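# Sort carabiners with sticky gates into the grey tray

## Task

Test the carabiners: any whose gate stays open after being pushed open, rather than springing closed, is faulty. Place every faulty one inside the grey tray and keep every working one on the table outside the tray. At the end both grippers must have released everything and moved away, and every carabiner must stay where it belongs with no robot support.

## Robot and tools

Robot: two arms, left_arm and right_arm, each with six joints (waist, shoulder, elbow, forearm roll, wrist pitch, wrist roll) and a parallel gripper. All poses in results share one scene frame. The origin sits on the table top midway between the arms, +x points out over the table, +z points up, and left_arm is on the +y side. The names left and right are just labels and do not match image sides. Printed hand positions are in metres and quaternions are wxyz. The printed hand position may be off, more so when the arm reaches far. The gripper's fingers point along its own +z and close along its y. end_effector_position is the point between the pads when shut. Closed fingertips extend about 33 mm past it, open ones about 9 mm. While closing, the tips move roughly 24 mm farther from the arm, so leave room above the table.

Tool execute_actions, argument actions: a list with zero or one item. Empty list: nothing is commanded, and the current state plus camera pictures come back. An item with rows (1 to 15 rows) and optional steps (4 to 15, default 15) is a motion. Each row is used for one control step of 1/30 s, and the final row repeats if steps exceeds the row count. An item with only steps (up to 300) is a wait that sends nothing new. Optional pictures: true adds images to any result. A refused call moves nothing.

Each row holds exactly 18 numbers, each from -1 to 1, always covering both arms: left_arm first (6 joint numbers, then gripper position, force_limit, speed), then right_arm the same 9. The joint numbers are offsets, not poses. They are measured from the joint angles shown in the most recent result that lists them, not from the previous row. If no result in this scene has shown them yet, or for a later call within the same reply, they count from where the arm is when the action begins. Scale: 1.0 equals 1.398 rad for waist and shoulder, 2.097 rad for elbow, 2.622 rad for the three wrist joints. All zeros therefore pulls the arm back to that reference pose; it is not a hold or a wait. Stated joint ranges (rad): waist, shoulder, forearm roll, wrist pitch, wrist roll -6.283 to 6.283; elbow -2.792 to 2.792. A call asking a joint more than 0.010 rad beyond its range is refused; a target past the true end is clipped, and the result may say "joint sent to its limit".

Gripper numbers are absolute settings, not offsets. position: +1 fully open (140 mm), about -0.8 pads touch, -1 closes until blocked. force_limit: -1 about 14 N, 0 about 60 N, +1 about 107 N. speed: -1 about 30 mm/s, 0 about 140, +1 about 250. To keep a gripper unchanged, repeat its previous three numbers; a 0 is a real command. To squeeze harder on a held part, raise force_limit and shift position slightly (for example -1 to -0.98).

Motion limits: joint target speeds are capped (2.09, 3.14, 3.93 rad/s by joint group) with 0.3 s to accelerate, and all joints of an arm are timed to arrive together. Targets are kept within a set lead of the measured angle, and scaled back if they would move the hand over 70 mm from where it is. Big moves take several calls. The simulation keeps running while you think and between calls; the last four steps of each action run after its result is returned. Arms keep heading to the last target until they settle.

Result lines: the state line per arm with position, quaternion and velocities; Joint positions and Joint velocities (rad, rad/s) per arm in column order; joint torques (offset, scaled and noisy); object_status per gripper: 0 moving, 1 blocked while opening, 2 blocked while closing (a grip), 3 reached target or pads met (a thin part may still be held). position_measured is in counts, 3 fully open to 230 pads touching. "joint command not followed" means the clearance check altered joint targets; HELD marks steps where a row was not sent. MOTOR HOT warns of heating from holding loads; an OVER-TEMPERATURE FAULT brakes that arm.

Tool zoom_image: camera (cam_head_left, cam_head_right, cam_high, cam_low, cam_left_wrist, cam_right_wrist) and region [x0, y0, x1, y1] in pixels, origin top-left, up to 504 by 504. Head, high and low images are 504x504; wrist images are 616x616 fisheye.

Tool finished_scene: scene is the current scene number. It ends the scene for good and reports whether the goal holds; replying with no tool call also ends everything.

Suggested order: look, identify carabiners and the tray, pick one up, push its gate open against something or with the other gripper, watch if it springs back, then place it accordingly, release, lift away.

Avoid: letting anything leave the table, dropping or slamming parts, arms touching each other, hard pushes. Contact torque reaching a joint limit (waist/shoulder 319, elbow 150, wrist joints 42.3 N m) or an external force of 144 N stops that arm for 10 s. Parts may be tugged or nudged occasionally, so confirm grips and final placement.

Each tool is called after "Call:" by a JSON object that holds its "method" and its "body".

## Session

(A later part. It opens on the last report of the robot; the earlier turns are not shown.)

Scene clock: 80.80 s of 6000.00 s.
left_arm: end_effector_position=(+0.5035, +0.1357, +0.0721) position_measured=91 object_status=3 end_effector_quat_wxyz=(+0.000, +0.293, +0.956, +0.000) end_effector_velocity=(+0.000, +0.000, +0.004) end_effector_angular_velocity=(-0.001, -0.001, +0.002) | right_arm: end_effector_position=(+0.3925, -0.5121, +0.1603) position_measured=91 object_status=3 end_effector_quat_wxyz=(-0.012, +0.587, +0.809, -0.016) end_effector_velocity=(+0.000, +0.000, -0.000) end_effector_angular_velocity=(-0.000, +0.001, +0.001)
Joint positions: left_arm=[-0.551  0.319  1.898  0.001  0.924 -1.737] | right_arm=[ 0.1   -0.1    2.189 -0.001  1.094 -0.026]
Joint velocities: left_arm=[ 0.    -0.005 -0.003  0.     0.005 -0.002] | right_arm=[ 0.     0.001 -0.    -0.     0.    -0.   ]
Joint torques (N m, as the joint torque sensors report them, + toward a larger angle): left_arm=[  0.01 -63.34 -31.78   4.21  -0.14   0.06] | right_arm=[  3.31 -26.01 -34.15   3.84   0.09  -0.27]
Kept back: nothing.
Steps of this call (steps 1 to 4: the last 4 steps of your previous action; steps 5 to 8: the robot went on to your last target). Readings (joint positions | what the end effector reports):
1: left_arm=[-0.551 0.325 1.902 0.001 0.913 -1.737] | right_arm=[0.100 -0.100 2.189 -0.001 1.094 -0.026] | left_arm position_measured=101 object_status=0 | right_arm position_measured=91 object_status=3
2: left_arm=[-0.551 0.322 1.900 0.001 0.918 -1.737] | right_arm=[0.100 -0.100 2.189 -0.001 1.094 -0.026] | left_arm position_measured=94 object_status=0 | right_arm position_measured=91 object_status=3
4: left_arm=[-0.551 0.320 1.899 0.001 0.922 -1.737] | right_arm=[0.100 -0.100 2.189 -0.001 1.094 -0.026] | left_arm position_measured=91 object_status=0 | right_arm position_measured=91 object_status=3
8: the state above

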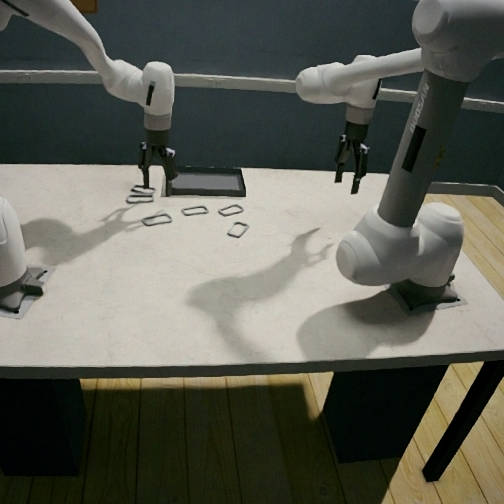

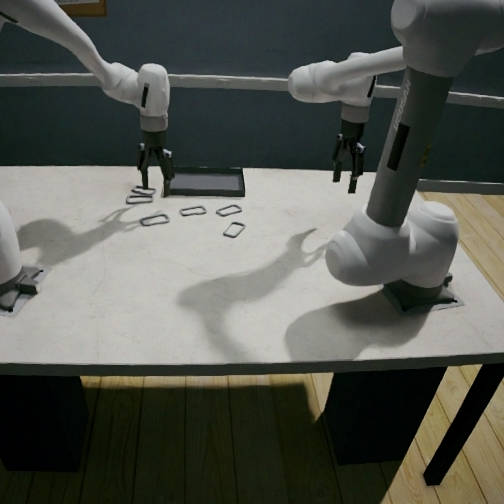

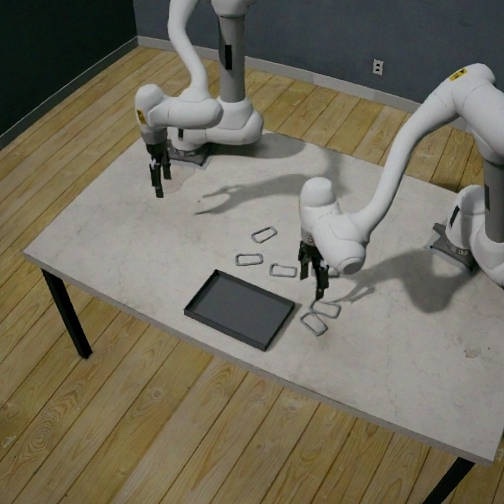

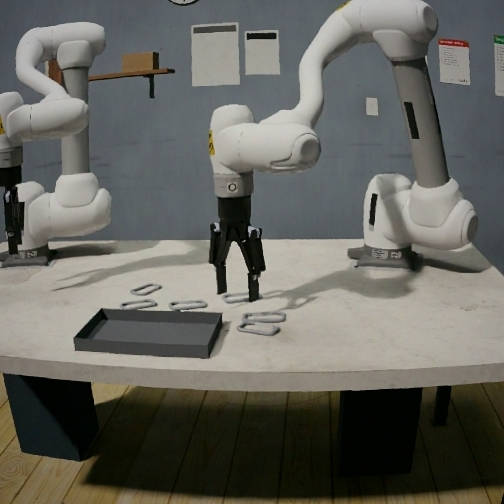

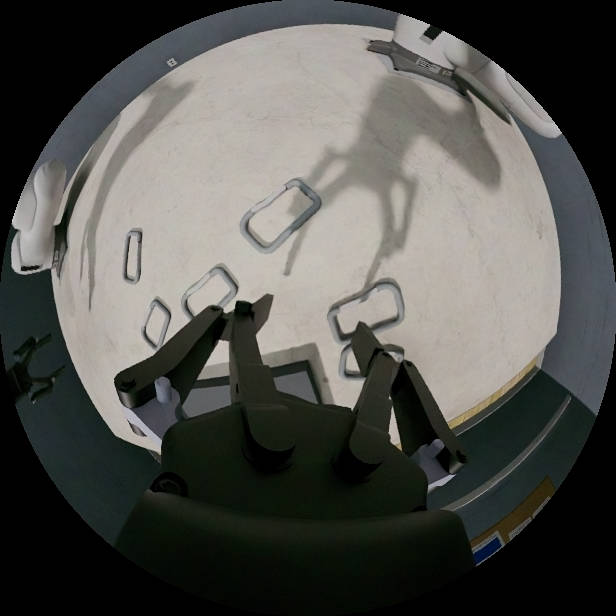

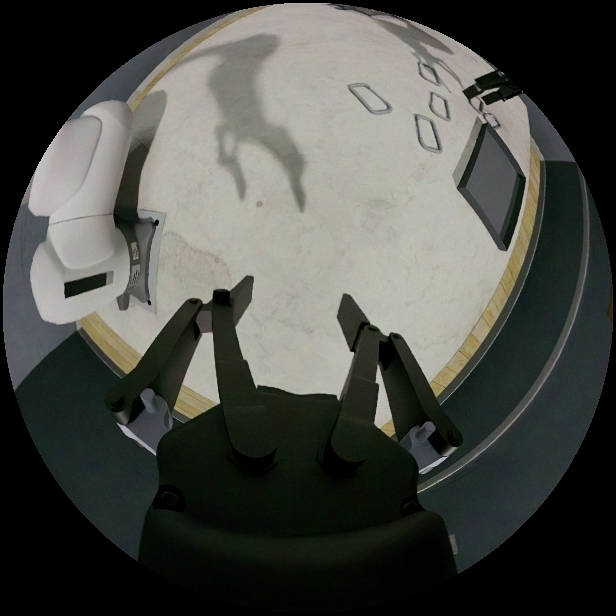

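Call:
{"method": "execute_actions", "body": {"actions": [{"rows":[[-0.142,0.053,-0.051,0,0.0125,0.23,0.3,-0.3,0,0,0,0,0,0,0,0.3,0,0]],"steps":15}]}}

Call:
{"method": "execute_actions", "body": {"actions": [{"steps":6}], "pictures": true}}

Scene clock: 81.73 s of 6000.00 s.
left_arm: end_effector_position=(+0.4637, +0.0403, +0.0714) position_measured=91 object_status=3 end_effector_quat_wxyz=(+0.000, +0.551, +0.834, +0.000) end_effector_velocity=(-0.167, -0.319, -0.004) end_effector_angular_velocity=(-0.000, -0.000, -1.935) | right_arm: end_effector_position=(+0.3925, -0.5121, +0.1603) position_measured=91 object_status=3 end_effector_quat_wxyz=(-0.012, +0.587, +0.809, -0.016) end_effector_velocity=(-0.000, +0.000, +0.000) end_effector_angular_velocity=(+0.001, +0.000, +0.001)
Joint positions: left_arm=[-0.693  0.372  1.821  0.001  0.948 -1.305] | right_arm=[ 0.1   -0.1    2.189 -0.001  1.094 -0.026]
Joint velocities: left_arm=[-0.483  0.178 -0.258 -0.     0.078  1.451] | right_arm=[-0.    -0.     0.     0.001  0.    -0.001]
Joint torques (N m, as the joint torque sensors report them, + toward a larger angle): left_arm=[ -1.9  -72.79 -31.48   4.33   0.15   0.1 ] | right_arm=[  2.92 -25.44 -34.56   3.96   0.1    0.03]
Steps of this call (steps 1 to 17: the robot went on to your last target; steps 18 to 28: the first 11 steps of this action). Readings (joint positions | what the end effector reports):
18: left_arm=[-0.551 0.319 1.898 0.001 0.925 -1.736] | right_arm=[0.100 -0.100 2.189 -0.001 1.094 -0.026] | left_arm position_measured=91 object_status=3 | right_arm position_measured=91 object_status=3
19: left_arm=[-0.554 0.320 1.896 0.001 0.925 -1.729] | right_arm=[0.100 -0.100 2.189 -0.001 1.094 -0.026] | left_arm position_measured=91 object_status=3 | right_arm position_measured=91 object_status=3
21: left_arm=[-0.572 0.327 1.887 0.001 0.928 -1.674] | right_arm=[0.100 -0.100 2.189 -0.001 1.094 -0.026] | left_arm position_measured=91 object_status=3 | right_arm position_measured=91 object_status=3
25: left_arm=[-0.643 0.354 1.848 0.001 0.940 -1.458] | right_arm=[0.100 -0.100 2.189 -0.001 1.094 -0.026] | left_arm position_measured=91 object_status=3 | right_arm position_measured=91 object_status=3
28: the state above

Scene clock: 81.93 s of 6000.00 s.
left_arm: end_effector_position=(+0.4435, +0.0047, +0.0709) position_measured=91 object_status=3 end_effector_quat_wxyz=(+0.000, +0.640, +0.769, +0.000) end_effector_velocity=(-0.013, -0.022, -0.000) end_effector_angular_velocity=(+0.001, -0.000, -0.147) | right_arm: end_effector_position=(+0.3925, -0.5121, +0.1603) position_measured=91 object_status=3 end_effector_quat_wxyz=(-0.012, +0.587, +0.809, -0.016) end_effector_velocity=(+0.000, +0.000, +0.000) end_effector_angular_velocity=(+0.000, -0.001, +0.001)
Joint positions: left_arm=[-0.748  0.392  1.792  0.001  0.957 -1.14 ] | right_arm=[ 0.1   -0.1    2.189 -0.001  1.094 -0.026]
Joint velocities: left_arm=[-0.033  0.013 -0.019  0.001  0.007  0.113] | right_arm=[ 0.    -0.001  0.     0.    -0.    -0.   ]
Joint torques (N m, as the joint torque sensors report them, + toward a larger angle): left_arm=[  9.28 -77.69 -32.34   4.46  -0.03   0.09] | right_arm=[  3.57 -25.57 -35.01   4.01  -0.19  -0.25]
Kept back: nothing.
Steps of this call (steps 1 to 4: the last 4 steps of your previous action; steps 5 to 6: the robot went on to your last target). Readings (joint positions | what the end effector reports):
1: left_arm=[-0.709 0.378 1.813 0.001 0.950 -1.258] | right_arm=[0.100 -0.100 2.189 -0.001 1.094 -0.026] | left_arm position_measured=91 object_status=3 | right_arm position_measured=91 object_status=3
2: left_arm=[-0.723 0.383 1.806 0.001 0.952 -1.217] | right_arm=[0.100 -0.100 2.189 -0.001 1.094 -0.026] | left_arm position_measured=91 object_status=3 | right_arm position_measured=91 object_status=3
4: left_arm=[-0.741 0.390 1.796 0.001 0.955 -1.160] | right_arm=[0.100 -0.100 2.189 -0.001 1.094 -0.026] | left_arm position_measured=91 object_status=3 | right_arm position_measured=91 object_status=3
6: the state above

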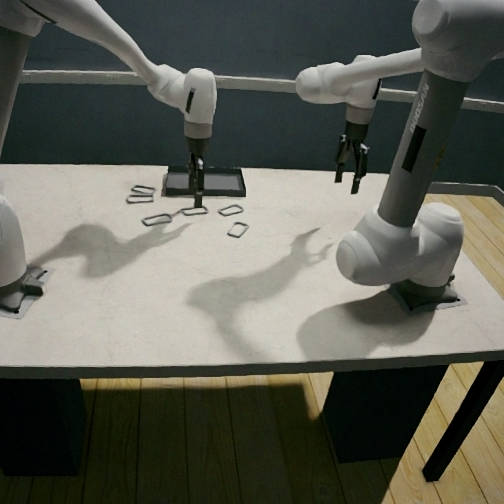

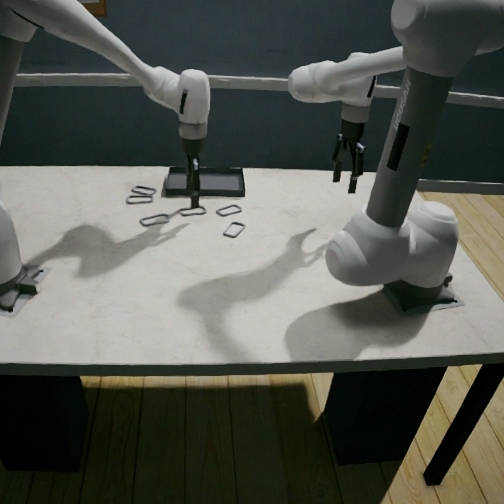

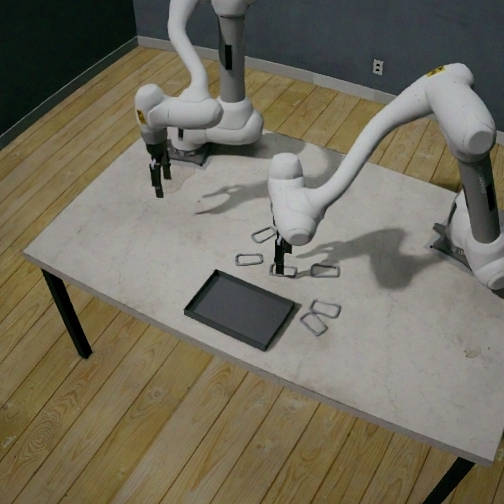

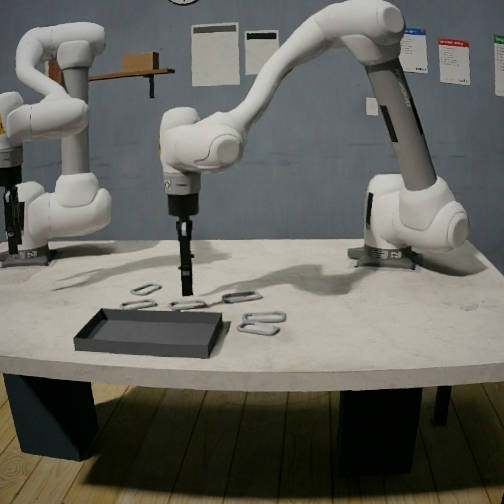

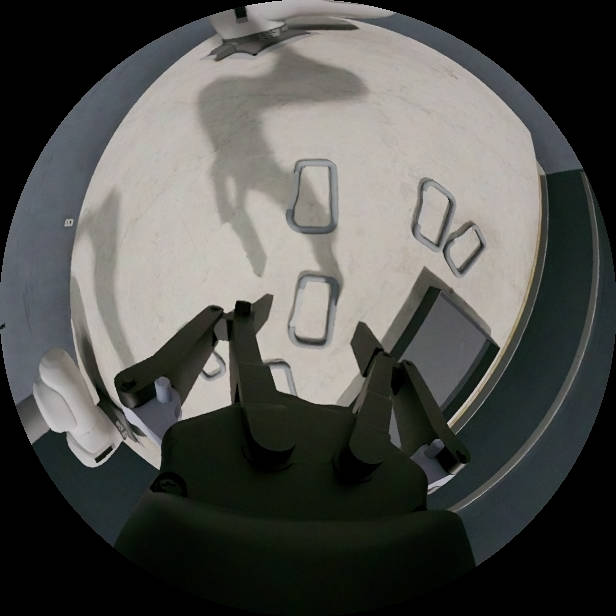

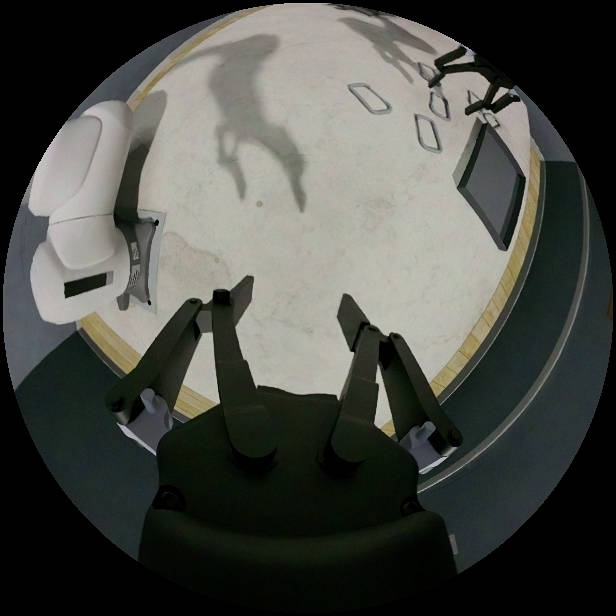

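Call:
{"method": "zoom_image", "body": {"camera": "cam_left_wrist", "region": [240, 240, 390, 390]}}

Region (240, 240, 390, 390) of cam_left_wrist's 616x616 image, scaled by 3.360, with more detail than that image has.

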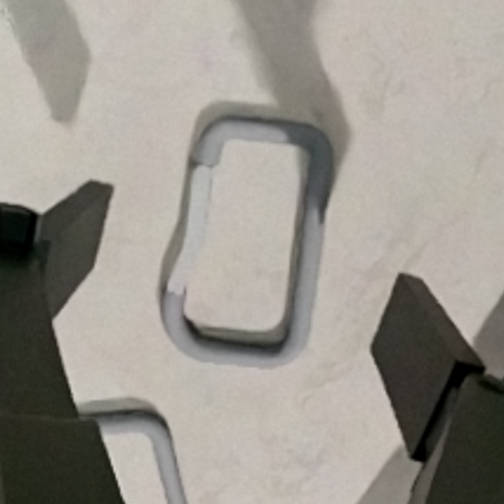

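Call:
{"method": "zoom_image", "body": {"camera": "cam_left_wrist", "region": [280, 270, 350, 355]}}

Call:
{"method": "zoom_image", "body": {"camera": "cam_left_wrist", "region": [280, 150, 350, 240]}}

Region (280, 270, 350, 355) of cam_left_wrist's 616x616 image, scaled by 5.929, with more detail than that image has; it fills the left 415 columns of this view, and the rest is white.

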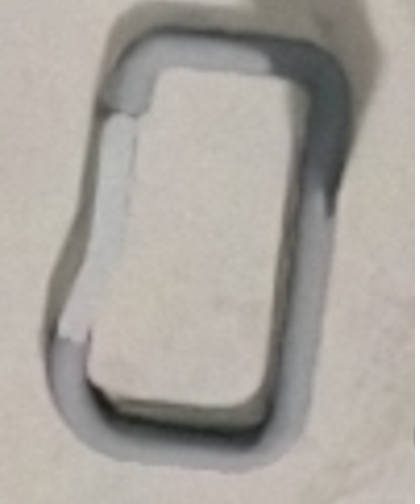

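Region (280, 150, 350, 240) of cam_left_wrist's 616x616 image, scaled by 5.600, with more detail than that image has.

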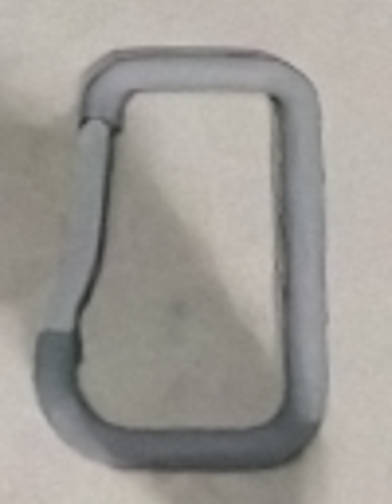

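Call:
{"method": "execute_actions", "body": {"actions": [{"rows":[[0.0045,-0.006,0.012,0,-0.0065,0,0.1,-0.3,0,0,0,0,0,0,0,0.3,0,0],[0.0045,-0.006,0.012,0,-0.0065,0,0.1,-0.3,0,0,0,0,0,0,0,0.3,0,0],[0.0045,-0.006,0.012,0,-0.0065,0,0.1,-0.3,0,0,0,0,0,0,0,0.3,0,0],[0.0045,-0.006,0.012,0,-0.0065,0,0.1,-0.3,0,0,0,0,0,0,0,0.3,0,0],[0.0045,-0.006,0.012,0,-0.0065,0,0.1,-0.3,0,0,0,0,0,0,0,0.3,0,0],[0.0045,-0.006,0.012,0,-0.0065,0,0.1,-0.3,0,0,0,0,0,0,0,0.3,0,0],[0.0045,0.003,0.019,0,-0.017,0,0.1,-0.3,0,0,0,0,0,0,0,0.3,0,0],[0.0045,0.003,0.019,0,-0.017,0,0.1,-0.3,0,0,0,0,0,0,0,0.3,0,0],[0.0045,0.003,0.019,0,-0.017,0,0.1,-0.3,0,0,0,0,0,0,0,0.3,0,0],[0.0045,0.009,0.023,0,-0.023,0,0.1,-0.3,0,0,0,0,0,0,0,0.3,0,0]],"steps":15}]}}

Call:
{"method": "execute_actions", "body": {"actions": [{"steps":8}], "pictures": true}}

Scene clock: 83.10 s of 6000.00 s.
left_arm: end_effector_position=(+0.4401, +0.0168, +0.0514) position_measured=117 object_status=0 end_effector_quat_wxyz=(+0.001, +0.637, +0.771, +0.000) end_effector_velocity=(-0.005, +0.011, -0.117) end_effector_angular_velocity=(-0.007, -0.004, +0.005) | right_arm: end_effector_position=(+0.3925, -0.5121, +0.1603) position_measured=91 object_status=3 end_effector_quat_wxyz=(-0.012, +0.587, +0.809, -0.016) end_effector_velocity=(+0.000, +0.000, +0.000) end_effector_angular_velocity=(-0.000, -0.000, -0.002)
Joint positions: left_arm=[-0.742  0.396  1.83   0.001  0.915 -1.14 ] | right_arm=[ 0.1   -0.1    2.189 -0.001  1.094 -0.026]
Joint velocities: left_arm=[ 0.003  0.1    0.109 -0.    -0.217 -0.002] | right_arm=[ 0.     0.    -0.001 -0.     0.     0.002]
Joint torques (N m, as the joint torque sensors report them, + toward a larger angle): left_arm=[  0.53 -55.62 -26.23   3.52  -0.36   0.03] | right_arm=[  3.22 -26.79 -34.62   3.97  -0.11  -0.49]
Steps of this call (steps 1 to 24: the robot went on to your last target; steps 25 to 35: the first 11 steps of this action). Readings (joint positions | what the end effector reports):
25: left_arm=[-0.750 0.393 1.791 0.001 0.957 -1.134] | right_arm=[0.100 -0.100 2.189 -0.001 1.094 -0.026] | left_arm position_measured=91 object_status=0 | right_arm position_measured=91 object_status=3
26: left_arm=[-0.749 0.392 1.795 0.001 0.955 -1.134] | right_arm=[0.100 -0.100 2.189 -0.001 1.094 -0.026] | left_arm position_measured=94 object_status=0 | right_arm position_measured=91 object_status=3
28: left_arm=[-0.745 0.387 1.809 0.001 0.946 -1.137] | right_arm=[0.100 -0.100 2.189 -0.001 1.094 -0.026] | left_arm position_measured=109 object_status=0 | right_arm position_measured=91 object_status=3
32: left_arm=[-0.742 0.386 1.818 0.001 0.935 -1.140] | right_arm=[0.100 -0.100 2.189 -0.001 1.094 -0.026] | left_arm position_measured=117 object_status=0 | right_arm position_measured=91 object_status=3
35: the state above

Scene clock: 83.37 s of 6000.00 s.
left_arm: end_effector_position=(+0.4392, +0.0182, +0.0410) position_measured=117 object_status=3 end_effector_quat_wxyz=(+0.000, +0.637, +0.771, +0.000) end_effector_velocity=(-0.000, +0.001, -0.004) end_effector_angular_velocity=(+0.001, +0.001, +0.001) | right_arm: end_effector_position=(+0.3925, -0.5121, +0.1603) position_measured=91 object_status=3 end_effector_quat_wxyz=(-0.012, +0.587, +0.809, -0.016) end_effector_velocity=(-0.000, +0.000, -0.000) end_effector_angular_velocity=(-0.000, +0.000, +0.000)
Joint positions: left_arm=[-0.742  0.405  1.84   0.001  0.897 -1.14 ] | right_arm=[ 0.1   -0.1    2.189 -0.001  1.094 -0.026]
Joint velocities: left_arm=[ 0.     0.004  0.003 -0.    -0.006 -0.   ] | right_arm=[ 0.     0.     0.001 -0.    -0.001  0.   ]
Joint torques (N m, as the joint torque sensors report them, + toward a larger angle): left_arm=[ -0.58 -73.16 -31.09   4.31  -0.24   0.06] | right_arm=[  2.18 -26.47 -34.39   3.75  -0.02  -0.29]
Kept back: nothing.
Steps of this call (steps 1 to 4: the last 4 steps of your previous action; steps 5 to 8: the robot went on to your last target). Readings (joint positions | what the end effector reports):
1: left_arm=[-0.742 0.399 1.834 0.001 0.908 -1.140] | right_arm=[0.100 -0.100 2.189 -0.001 1.094 -0.026] | left_arm position_measured=117 object_status=0 | right_arm position_measured=91 object_status=3
2: left_arm=[-0.742 0.402 1.837 0.001 0.903 -1.140] | right_arm=[0.100 -0.100 2.189 -0.001 1.094 -0.026] | left_arm position_measured=117 object_status=0 | right_arm position_measured=91 object_status=3
4: left_arm=[-0.742 0.404 1.839 0.001 0.899 -1.140] | right_arm=[0.100 -0.100 2.189 -0.001 1.094 -0.026] | left_arm position_measured=117 object_status=3 | right_arm position_measured=91 object_status=3
8: the state above

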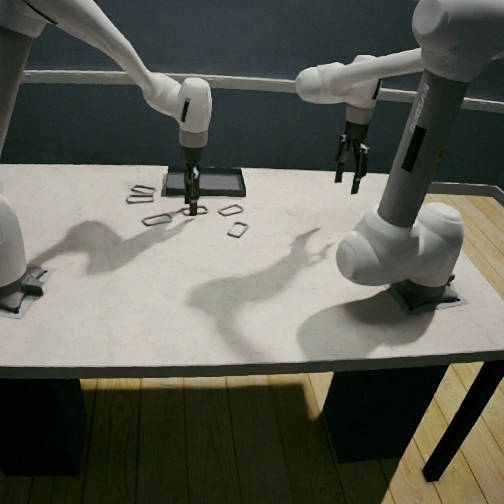

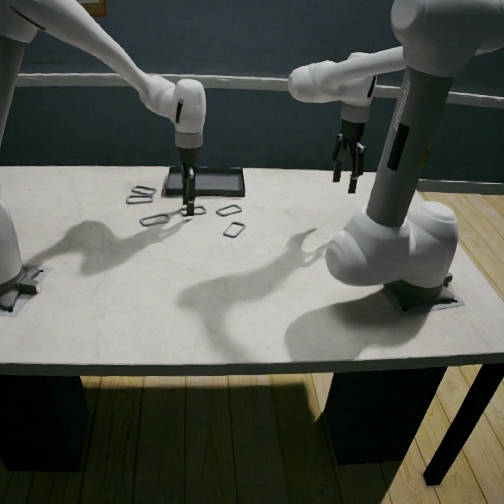

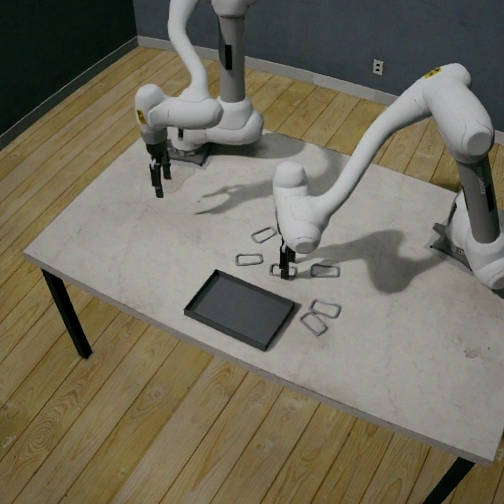

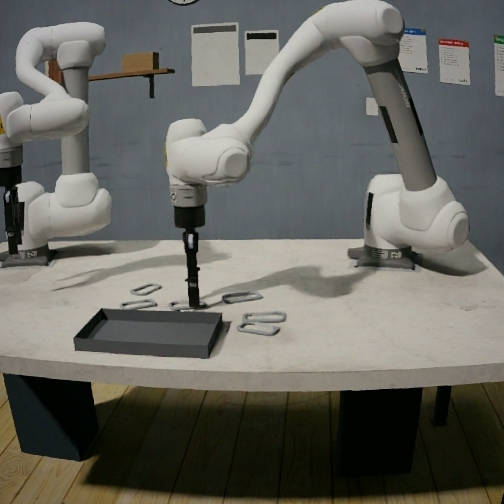

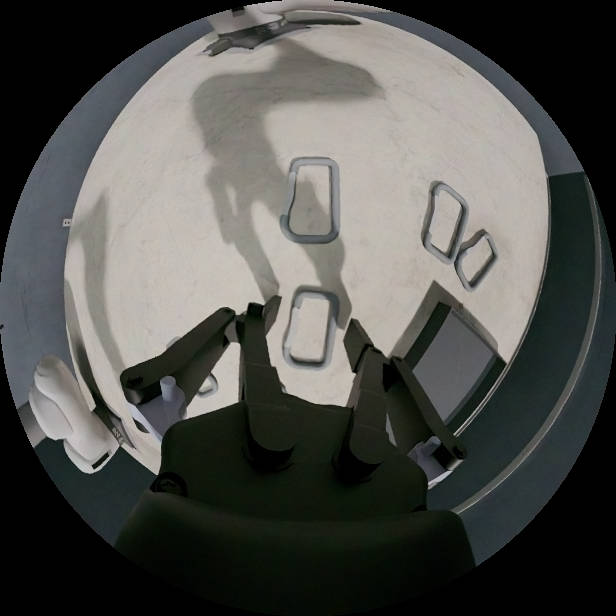

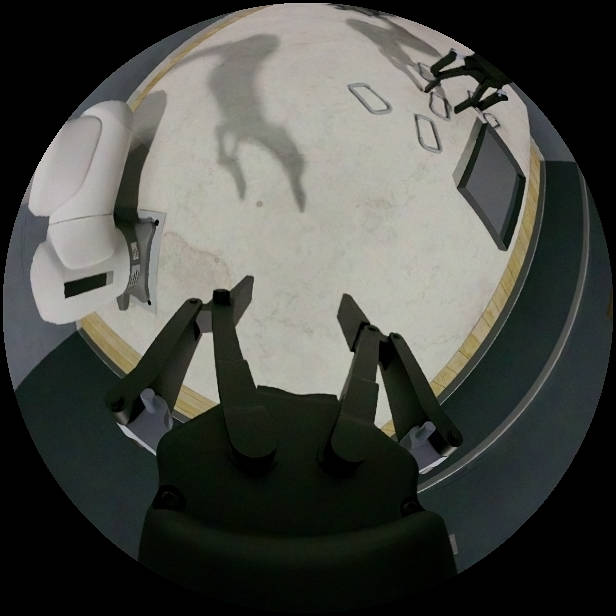

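Call:
{"method": "execute_actions", "body": {"actions": [{"rows":[[-0.004,0.0067,-0.007,0,0.002,0,0.1,-0.3,0,0,0,0,0,0,0,0.3,0,0],[-0.004,0.0067,-0.007,0,0.002,0,0.1,-0.3,0,0,0,0,0,0,0,0.3,0,0],[-0.004,0.0067,-0.007,0,0.002,0,0.1,-0.3,0,0,0,0,0,0,0,0.3,0,0],[-0.004,0.0067,-0.007,0,0.002,0,0.1,-0.3,0,0,0,0,0,0,0,0.3,0,0],[-0.004,0.0067,-0.007,0,0.002,0,0.1,-0.3,0,0,0,0,0,0,0,0.3,0,0],[-0.004,0.0067,-0.007,0,0.002,0,-0.2,-0.3,0,0,0,0,0,0,0,0.3,0,0]],"steps":15}]}}

Call:
{"method": "execute_actions", "body": {"actions": [{"steps":6}], "pictures": true}}

Scene clock: 84.03 s of 6000.00 s.
left_arm: end_effector_position=(+0.4404, +0.0100, +0.0410) position_measured=150 object_status=0 end_effector_quat_wxyz=(+0.000, +0.639, +0.769, +0.000) end_effector_velocity=(-0.000, -0.002, +0.002) end_effector_angular_velocity=(+0.000, +0.001, -0.002) | right_arm: end_effector_position=(+0.3925, -0.5121, +0.1603) position_measured=91 object_status=3 end_effector_quat_wxyz=(-0.012, +0.587, +0.809, -0.016) end_effector_velocity=(+0.000, -0.000, +0.000) end_effector_angular_velocity=(-0.000, -0.001, -0.001)
Joint positions: left_arm=[-0.747  0.414  1.825  0.001  0.902 -1.14 ] | right_arm=[ 0.1   -0.1    2.189 -0.001  1.094 -0.026]
Joint velocities: left_arm=[-0.002  0.    -0.004 -0.     0.005  0.001] | right_arm=[-0.    -0.001  0.    -0.001  0.     0.001]
Joint torques (N m, as the joint torque sensors report them, + toward a larger angle): left_arm=[ -0.37 -65.9  -26.89   3.73   0.53   0.08] | right_arm=[  3.24 -26.11 -34.66   3.91  -0.06  -0.4 ]
Steps of this call (steps 1 to 9: the robot went on to your last target; steps 10 to 20: the first 11 steps of this action). Readings (joint positions | what the end effector reports):
10: left_arm=[-0.742 0.405 1.840 0.001 0.896 -1.140] | right_arm=[0.100 -0.100 2.189 -0.001 1.094 -0.026] | left_arm position_measured=117 object_status=3 | right_arm position_measured=91 object_status=3
11: left_arm=[-0.743 0.407 1.837 0.001 0.897 -1.140] | right_arm=[0.100 -0.100 2.189 -0.001 1.094 -0.026] | left_arm position_measured=117 object_status=3 | right_arm position_measured=91 object_status=3
13: left_arm=[-0.745 0.411 1.830 0.001 0.899 -1.140] | right_arm=[0.100 -0.100 2.189 -0.001 1.094 -0.026] | left_arm position_measured=117 object_status=3 | right_arm position_measured=91 object_status=3
17: left_arm=[-0.747 0.414 1.826 0.001 0.902 -1.140] | right_arm=[0.100 -0.100 2.189 -0.001 1.094 -0.026] | left_arm position_measured=127 object_status=0 | right_arm position_measured=91 object_status=3
20: the state above

Scene clock: 84.23 s of 6000.00 s.
left_arm: end_effector_position=(+0.4404, +0.0100, +0.0410) position_measured=154 object_status=3 end_effector_quat_wxyz=(+0.000, +0.639, +0.769, +0.000) end_effector_velocity=(-0.001, -0.001, +0.001) end_effector_angular_velocity=(-0.001, -0.001, -0.000) | right_arm: end_effector_position=(+0.3925, -0.5121, +0.1603) position_measured=91 object_status=3 end_effector_quat_wxyz=(-0.012, +0.587, +0.809, -0.016) end_effector_velocity=(-0.000, -0.000, -0.000) end_effector_angular_velocity=(+0.000, +0.000, +0.000)
Joint positions: left_arm=[-0.747  0.414  1.825  0.001  0.902 -1.14 ] | right_arm=[ 0.1   -0.1    2.189 -0.001  1.094 -0.026]
Joint velocities: left_arm=[-0.002 -0.001 -0.     0.     0.    -0.001] | right_arm=[-0.001 -0.     0.001  0.     0.    -0.001]
Joint torques (N m, as the joint torque sensors report them, + toward a larger angle): left_arm=[ -2.81 -65.5  -26.51   3.29   0.14   0.03] | right_arm=[  4.07 -26.4  -33.97   4.1   -0.2   -0.42]
Kept back: nothing.
Steps of this call (steps 1 to 4: the last 4 steps of your previous action; steps 5 to 6: the robot went on to your last target). Readings (joint positions | what the end effector reports):
1: left_arm=[-0.747 0.414 1.825 0.001 0.902 -1.140] | right_arm=[0.100 -0.100 2.189 -0.001 1.094 -0.026] | left_arm position_measured=154 object_status=0 | right_arm position_measured=91 object_status=3
2: left_arm=[-0.747 0.414 1.825 0.001 0.902 -1.140] | right_arm=[0.100 -0.100 2.189 -0.001 1.094 -0.026] | left_arm position_measured=154 object_status=0 | right_arm position_measured=91 object_status=3
4: left_arm=[-0.747 0.414 1.825 0.001 0.902 -1.140] | right_arm=[0.100 -0.100 2.189 -0.001 1.094 -0.026] | left_arm position_measured=154 object_status=0 | right_arm position_measured=91 object_status=3
6: the state above

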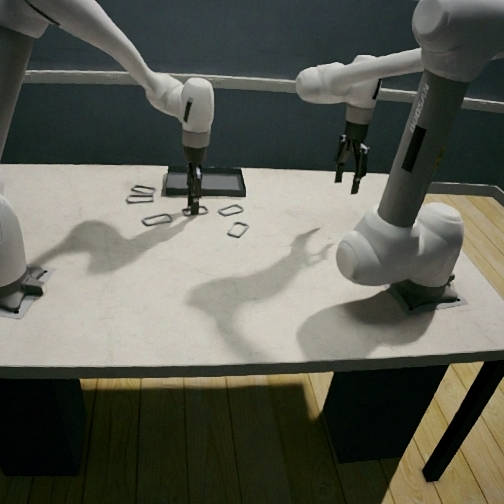

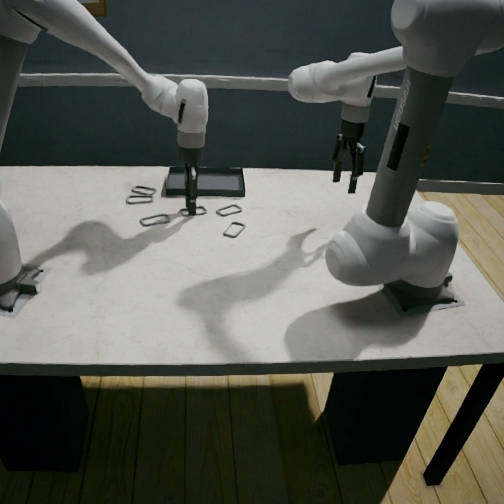

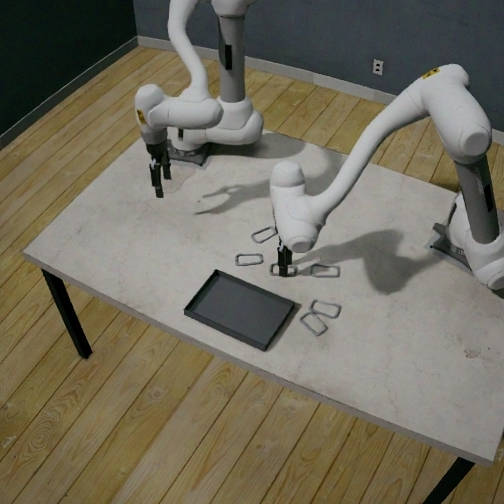

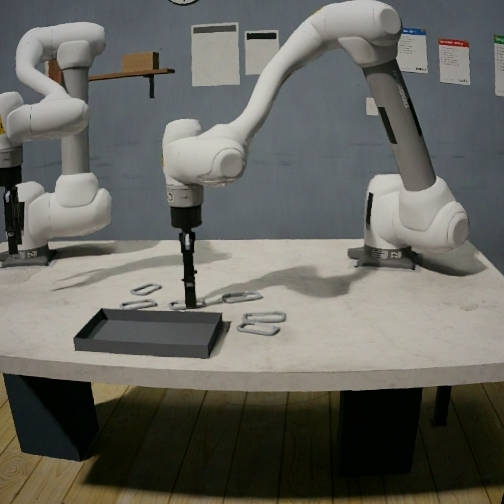

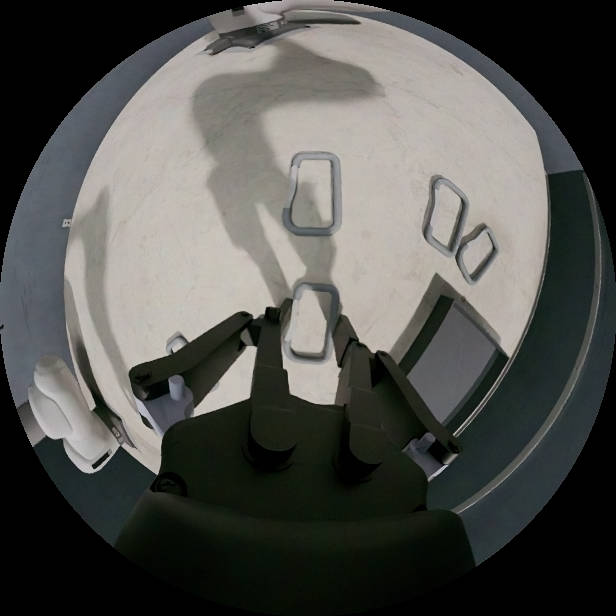

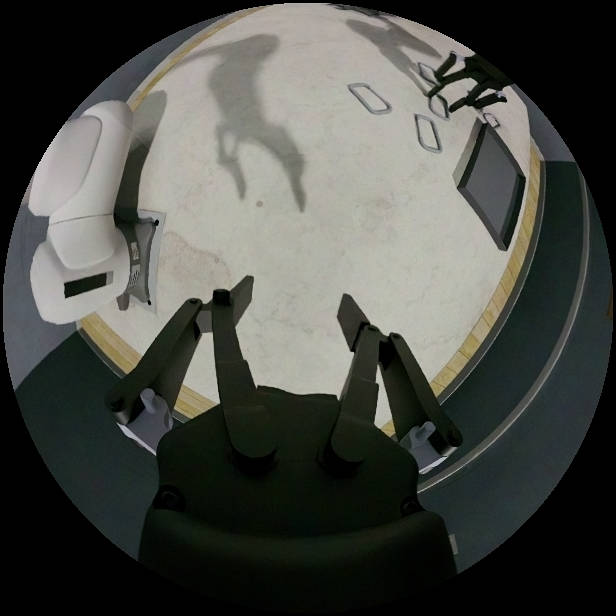

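Call:
{"method": "execute_actions", "body": {"actions": [{"rows":[[0,-0.002,-0.001,0,0.002,0,-0.48,-0.3,-0.5,0,0,0,0,0,0,0.3,0,0]],"steps":15}]}}

Call:
{"method": "execute_actions", "body": {"actions": [{"steps":8}], "pictures": true}}

Call:
{"method": "zoom_image", "body": {"camera": "cam_left_wrist", "region": [230, 230, 400, 400]}}

Scene clock: 84.73 s of 6000.00 s.
left_arm: end_effector_position=(+0.4403, +0.0100, +0.0438) position_measured=190 object_status=0 end_effector_quat_wxyz=(-0.000, +0.639, +0.769, +0.000) end_effector_velocity=(-0.001, -0.001, -0.000) end_effector_angular_velocity=(+0.000, +0.001, -0.002) | right_arm: end_effector_position=(+0.3925, -0.5121, +0.1603) position_measured=91 object_status=3 end_effector_quat_wxyz=(-0.012, +0.587, +0.809, -0.016) end_effector_velocity=(-0.000, -0.000, -0.000) end_effector_angular_velocity=(+0.000, +0.000, -0.000)
Joint positions: left_arm=[-0.747  0.411  1.823  0.001  0.907 -1.14 ] | right_arm=[ 0.1   -0.1    2.189 -0.001  1.094 -0.026]
Joint velocities: left_arm=[-0.002  0.    -0.    -0.001  0.001  0.001] | right_arm=[ 0.    -0.     0.001  0.    -0.     0.   ]
Joint torques (N m, as the joint torque sensors report them, + toward a larger angle): left_arm=[ -0.1  -72.   -31.34   4.24   0.19  -0.07] | right_arm=[  3.95 -24.86 -34.2    3.94  -0.11  -0.26]
Steps of this call (steps 1 to 4: the robot went on to your last target; steps 5 to 15: the first 11 steps of this action). Readings (joint positions | what the end effector reports):
5: left_arm=[-0.747 0.414 1.825 0.001 0.902 -1.140] | right_arm=[0.100 -0.100 2.189 -0.001 1.094 -0.026] | left_arm position_measured=154 object_status=0 | right_arm position_measured=91 object_status=3
6: left_arm=[-0.747 0.414 1.825 0.001 0.904 -1.140] | right_arm=[0.100 -0.100 2.189 -0.001 1.094 -0.026] | left_arm position_measured=156 object_status=0 | right_arm position_measured=91 object_status=3
8: left_arm=[-0.747 0.413 1.824 0.001 0.906 -1.140] | right_arm=[0.100 -0.100 2.189 -0.001 1.094 -0.026] | left_arm position_measured=165 object_status=0 | right_arm position_measured=91 object_status=3
12: left_arm=[-0.747 0.412 1.823 0.001 0.907 -1.140] | right_arm=[0.100 -0.100 2.189 -0.001 1.094 -0.026] | left_arm position_measured=183 object_status=0 | right_arm position_measured=91 object_status=3
15: the state above

Scene clock: 85.00 s of 6000.00 s.
left_arm: end_effector_position=(+0.4403, +0.0100, +0.0438) position_measured=190 object_status=3 end_effector_quat_wxyz=(+0.000, +0.639, +0.769, +0.000) end_effector_velocity=(-0.001, -0.000, -0.000) end_effector_angular_velocity=(-0.000, +0.001, +0.001) | right_arm: end_effector_position=(+0.3925, -0.5121, +0.1603) position_measured=91 object_status=3 end_effector_quat_wxyz=(-0.012, +0.587, +0.809, -0.016) end_effector_velocity=(-0.000, -0.000, -0.000) end_effector_angular_velocity=(+0.000, +0.001, +0.001)
Joint positions: left_arm=[-0.747  0.411  1.823  0.001  0.907 -1.14 ] | right_arm=[ 0.1   -0.1    2.189 -0.001  1.094 -0.026]
Joint velocities: left_arm=[-0.001  0.    -0.    -0.001  0.    -0.001] | right_arm=[-0.     0.     0.     0.    -0.    -0.001]
Joint torques (N m, as the joint torque sensors report them, + toward a larger angle): left_arm=[ -0.53 -73.11 -31.22   4.29   0.23   0.  ] | right_arm=[  2.82 -24.16 -34.06   3.74   0.15  -0.41]
Kept back: nothing.
Steps of this call (steps 1 to 4: the last 4 steps of your previous action; steps 5 to 8: the robot went on to your last target). Readings (joint positions | what the end effector reports):
1: left_arm=[-0.747 0.411 1.823 0.001 0.907 -1.140] | right_arm=[0.100 -0.100 2.189 -0.001 1.094 -0.026] | left_arm position_measured=190 object_status=0 | right_arm position_measured=91 object_status=3
2: left_arm=[-0.747 0.411 1.823 0.001 0.907 -1.140] | right_arm=[0.100 -0.100 2.189 -0.001 1.094 -0.026] | left_arm position_measured=190 object_status=0 | right_arm position_measured=91 object_status=3
4: left_arm=[-0.747 0.411 1.823 0.001 0.907 -1.140] | right_arm=[0.100 -0.100 2.189 -0.001 1.094 -0.026] | left_arm position_measured=190 object_status=3 | right_arm position_measured=91 object_status=3
8: the state above

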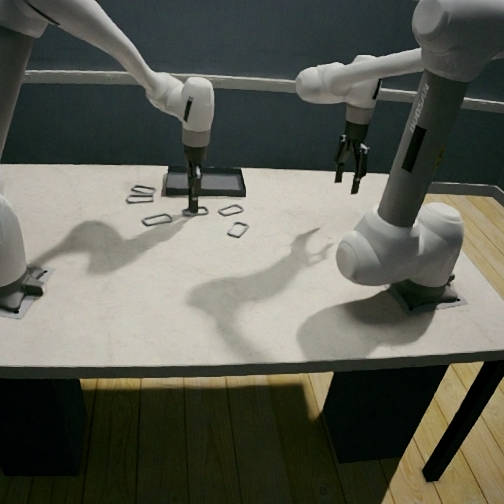

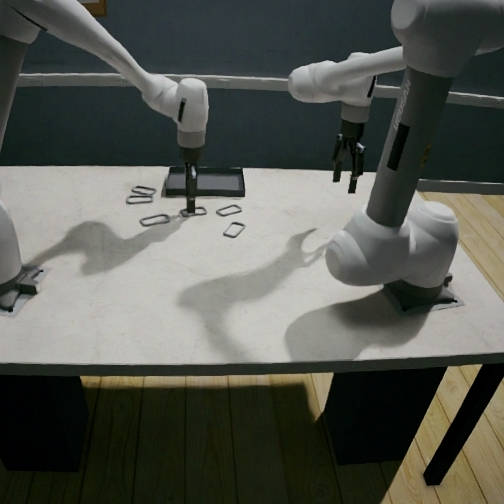

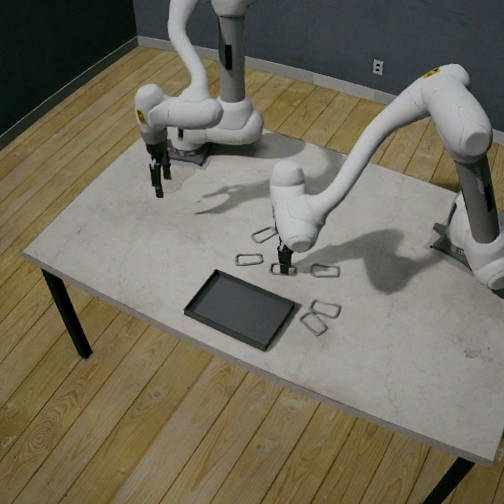

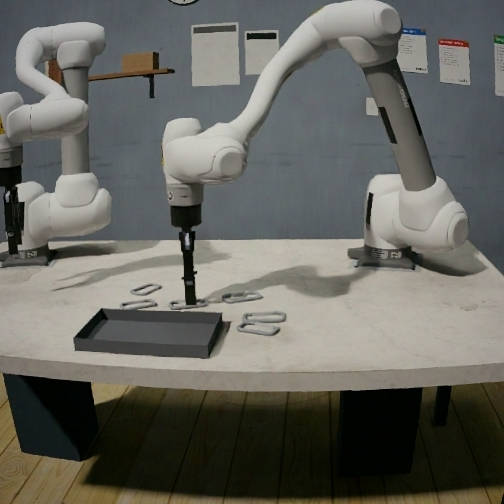

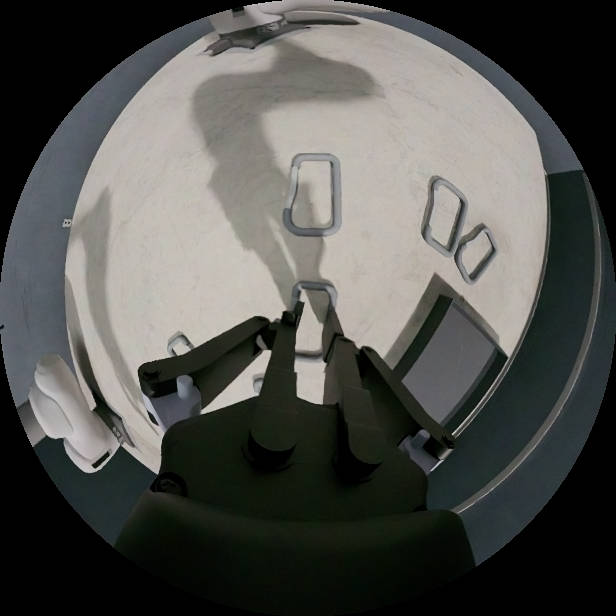

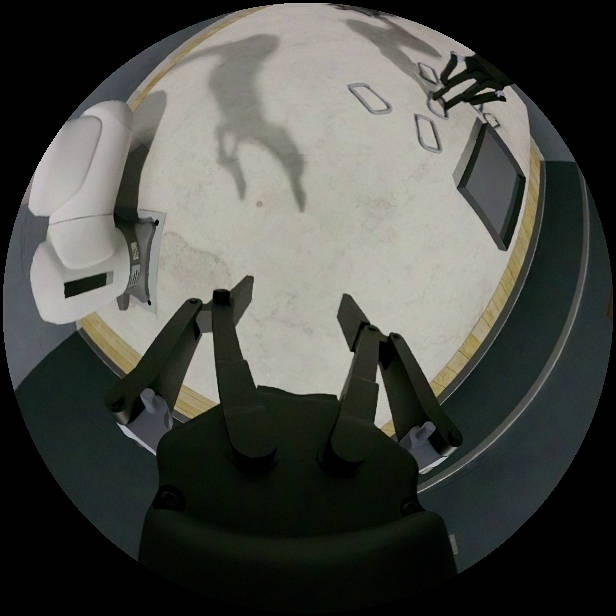

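Region (230, 230, 400, 400) of cam_left_wrist's 616x616 image, scaled by 2.965, with more detail than that image has.

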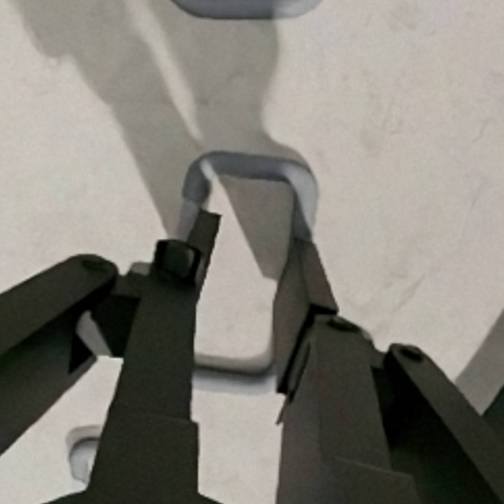

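Call:
{"method": "execute_actions", "body": {"actions": [{"rows":[[0,0,0,0,0,0,0.1,-0.3,0.3,0,0,0,0,0,0,0.3,0,0],[0,0,0,0,0,0,0.1,-0.3,0.3,0,0,0,0,0,0,0.3,0,0],[0,0,0,0,0,0,0.1,-0.3,0.3,0,0,0,0,0,0,0.3,0,0],[0,0,0,0,0,0,0.1,-0.3,0.3,0,0,0,0,0,0,0.3,0,0],[0,0,0,0,0,0,0.1,-0.3,0.3,0,0,0,0,0,0,0.3,0,0],[0,0,0,0,0,0,0.1,-0.3,0.3,0,0,0,0,0,0,0.3,0,0],[0,0,0,0,0,0,0.1,-0.3,0.3,0,0,0,0,0,0,0.3,0,0],[0,0.003,0.0015,0,-0.003,0,0.1,-0.3,0.3,0,0,0,0,0,0,0.3,0,0]],"steps":15}]}}

Call:
{"method": "execute_actions", "body": {"actions": [{"rows":[[0,0,0,0,0,0,-0.2,-0.3,0,0,0,0,0,0,0,0.3,0,0]],"steps":14}]}}

Scene clock: 85.57 s of 6000.00 s.
left_arm: end_effector_position=(+0.4402, +0.0101, +0.0410) position_measured=117 object_status=0 end_effector_quat_wxyz=(-0.000, +0.639, +0.769, +0.000) end_effector_velocity=(+0.002, -0.002, -0.018) end_effector_angular_velocity=(-0.007, -0.006, -0.001) | right_arm: end_effector_position=(+0.3925, -0.5121, +0.1603) position_measured=91 object_status=3 end_effector_quat_wxyz=(-0.012, +0.587, +0.809, -0.016) end_effector_velocity=(+0.000, +0.000, +0.000) end_effector_angular_velocity=(+0.001, -0.000, +0.000)
Joint positions: left_arm=[-0.747  0.414  1.825  0.001  0.902 -1.14 ] | right_arm=[ 0.1   -0.1    2.189 -0.001  1.094 -0.026]
Joint velocities: left_arm=[ 0.     0.018  0.012  0.001 -0.039  0.001] | right_arm=[-0.     0.    -0.     0.001 -0.    -0.   ]
Joint torques (N m, as the joint torque sensors report them, + toward a larger angle): left_arm=[  0.34 -76.54 -32.23   4.71   0.12   0.  ] | right_arm=[  4.25 -25.25 -35.07   3.69  -0.07  -0.47]
Steps of this call (steps 1 to 6: the robot went on to your last target; steps 7 to 17: the first 11 steps of this action). Readings (joint positions | what the end effector reports):
7: left_arm=[-0.747 0.411 1.823 0.001 0.907 -1.140] | right_arm=[0.100 -0.100 2.189 -0.001 1.094 -0.026] | left_arm position_measured=190 object_status=0 | right_arm position_measured=91 object_status=3
8: left_arm=[-0.747 0.411 1.823 0.001 0.907 -1.140] | right_arm=[0.100 -0.100 2.189 -0.001 1.094 -0.026] | left_arm position_measured=187 object_status=0 | right_arm position_measured=91 object_status=3
10: left_arm=[-0.747 0.411 1.823 0.001 0.907 -1.140] | right_arm=[0.100 -0.100 2.189 -0.001 1.094 -0.026] | left_arm position_measured=168 object_status=0 | right_arm position_measured=91 object_status=3
14: left_arm=[-0.747 0.411 1.823 0.001 0.907 -1.140] | right_arm=[0.100 -0.100 2.189 -0.001 1.094 -0.026] | left_arm position_measured=130 object_status=0 | right_arm position_measured=91 object_status=3
17: the state above

Scene clock: 86.03 s of 6000.00 s.
left_arm: end_effector_position=(+0.4403, +0.0100, +0.0398) position_measured=154 object_status=0 end_effector_quat_wxyz=(+0.000, +0.639, +0.769, +0.000) end_effector_velocity=(-0.000, -0.000, +0.001) end_effector_angular_velocity=(-0.001, -0.001, -0.002) | right_arm: end_effector_position=(+0.3925, -0.5121, +0.1603) position_measured=91 object_status=3 end_effector_quat_wxyz=(-0.012, +0.587, +0.809, -0.016) end_effector_velocity=(+0.000, +0.000, -0.000) end_effector_angular_velocity=(-0.000, +0.000, -0.001)
Joint positions: left_arm=[-0.747  0.415  1.826  0.001  0.9   -1.14 ] | right_arm=[ 0.1   -0.1    2.189 -0.001  1.094 -0.026]
Joint velocities: left_arm=[-0.001 -0.002  0.    -0.    -0.     0.002] | right_arm=[ 0.     0.001 -0.    -0.    -0.     0.001]
Joint torques (N m, as the joint torque sensors report them, + toward a larger angle): left_arm=[ -0.4  -69.45 -28.75   4.26   0.     0.09] | right_arm=[  4.4  -26.07 -35.25   3.75  -0.34  -0.15]
Steps of this call (steps 1 to 4: the last 4 steps of your previous action; steps 5 to 14: the first 10 steps of this action, its rows measured from where the robot was after step 4). Readings (joint positions | what the end effector reports):
4: left_arm=[-0.747 0.415 1.826 0.001 0.900 -1.140] | right_arm=[0.100 -0.100 2.189 -0.001 1.094 -0.026] | left_arm position_measured=117 object_status=3 | right_arm position_measured=91 object_status=3
5: left_arm=[-0.747 0.415 1.826 0.001 0.900 -1.140] | right_arm=[0.100 -0.100 2.189 -0.001 1.094 -0.026] | left_arm position_measured=117 object_status=0 | right_arm position_measured=91 object_status=3
6: left_arm=[-0.747 0.415 1.826 0.001 0.900 -1.140] | right_arm=[0.100 -0.100 2.189 -0.001 1.094 -0.026] | left_arm position_measured=119 object_status=0 | right_arm position_measured=91 object_status=3
8: left_arm=[-0.747 0.415 1.826 0.001 0.900 -1.140] | right_arm=[0.100 -0.100 2.189 -0.001 1.094 -0.026] | left_arm position_measured=134 object_status=0 | right_arm position_measured=91 object_status=3
12: left_arm=[-0.747 0.415 1.826 0.001 0.900 -1.140] | right_arm=[0.100 -0.100 2.189 -0.001 1.094 -0.026] | left_arm position_measured=154 object_status=0 | right_arm position_measured=91 object_status=3
14: the state above


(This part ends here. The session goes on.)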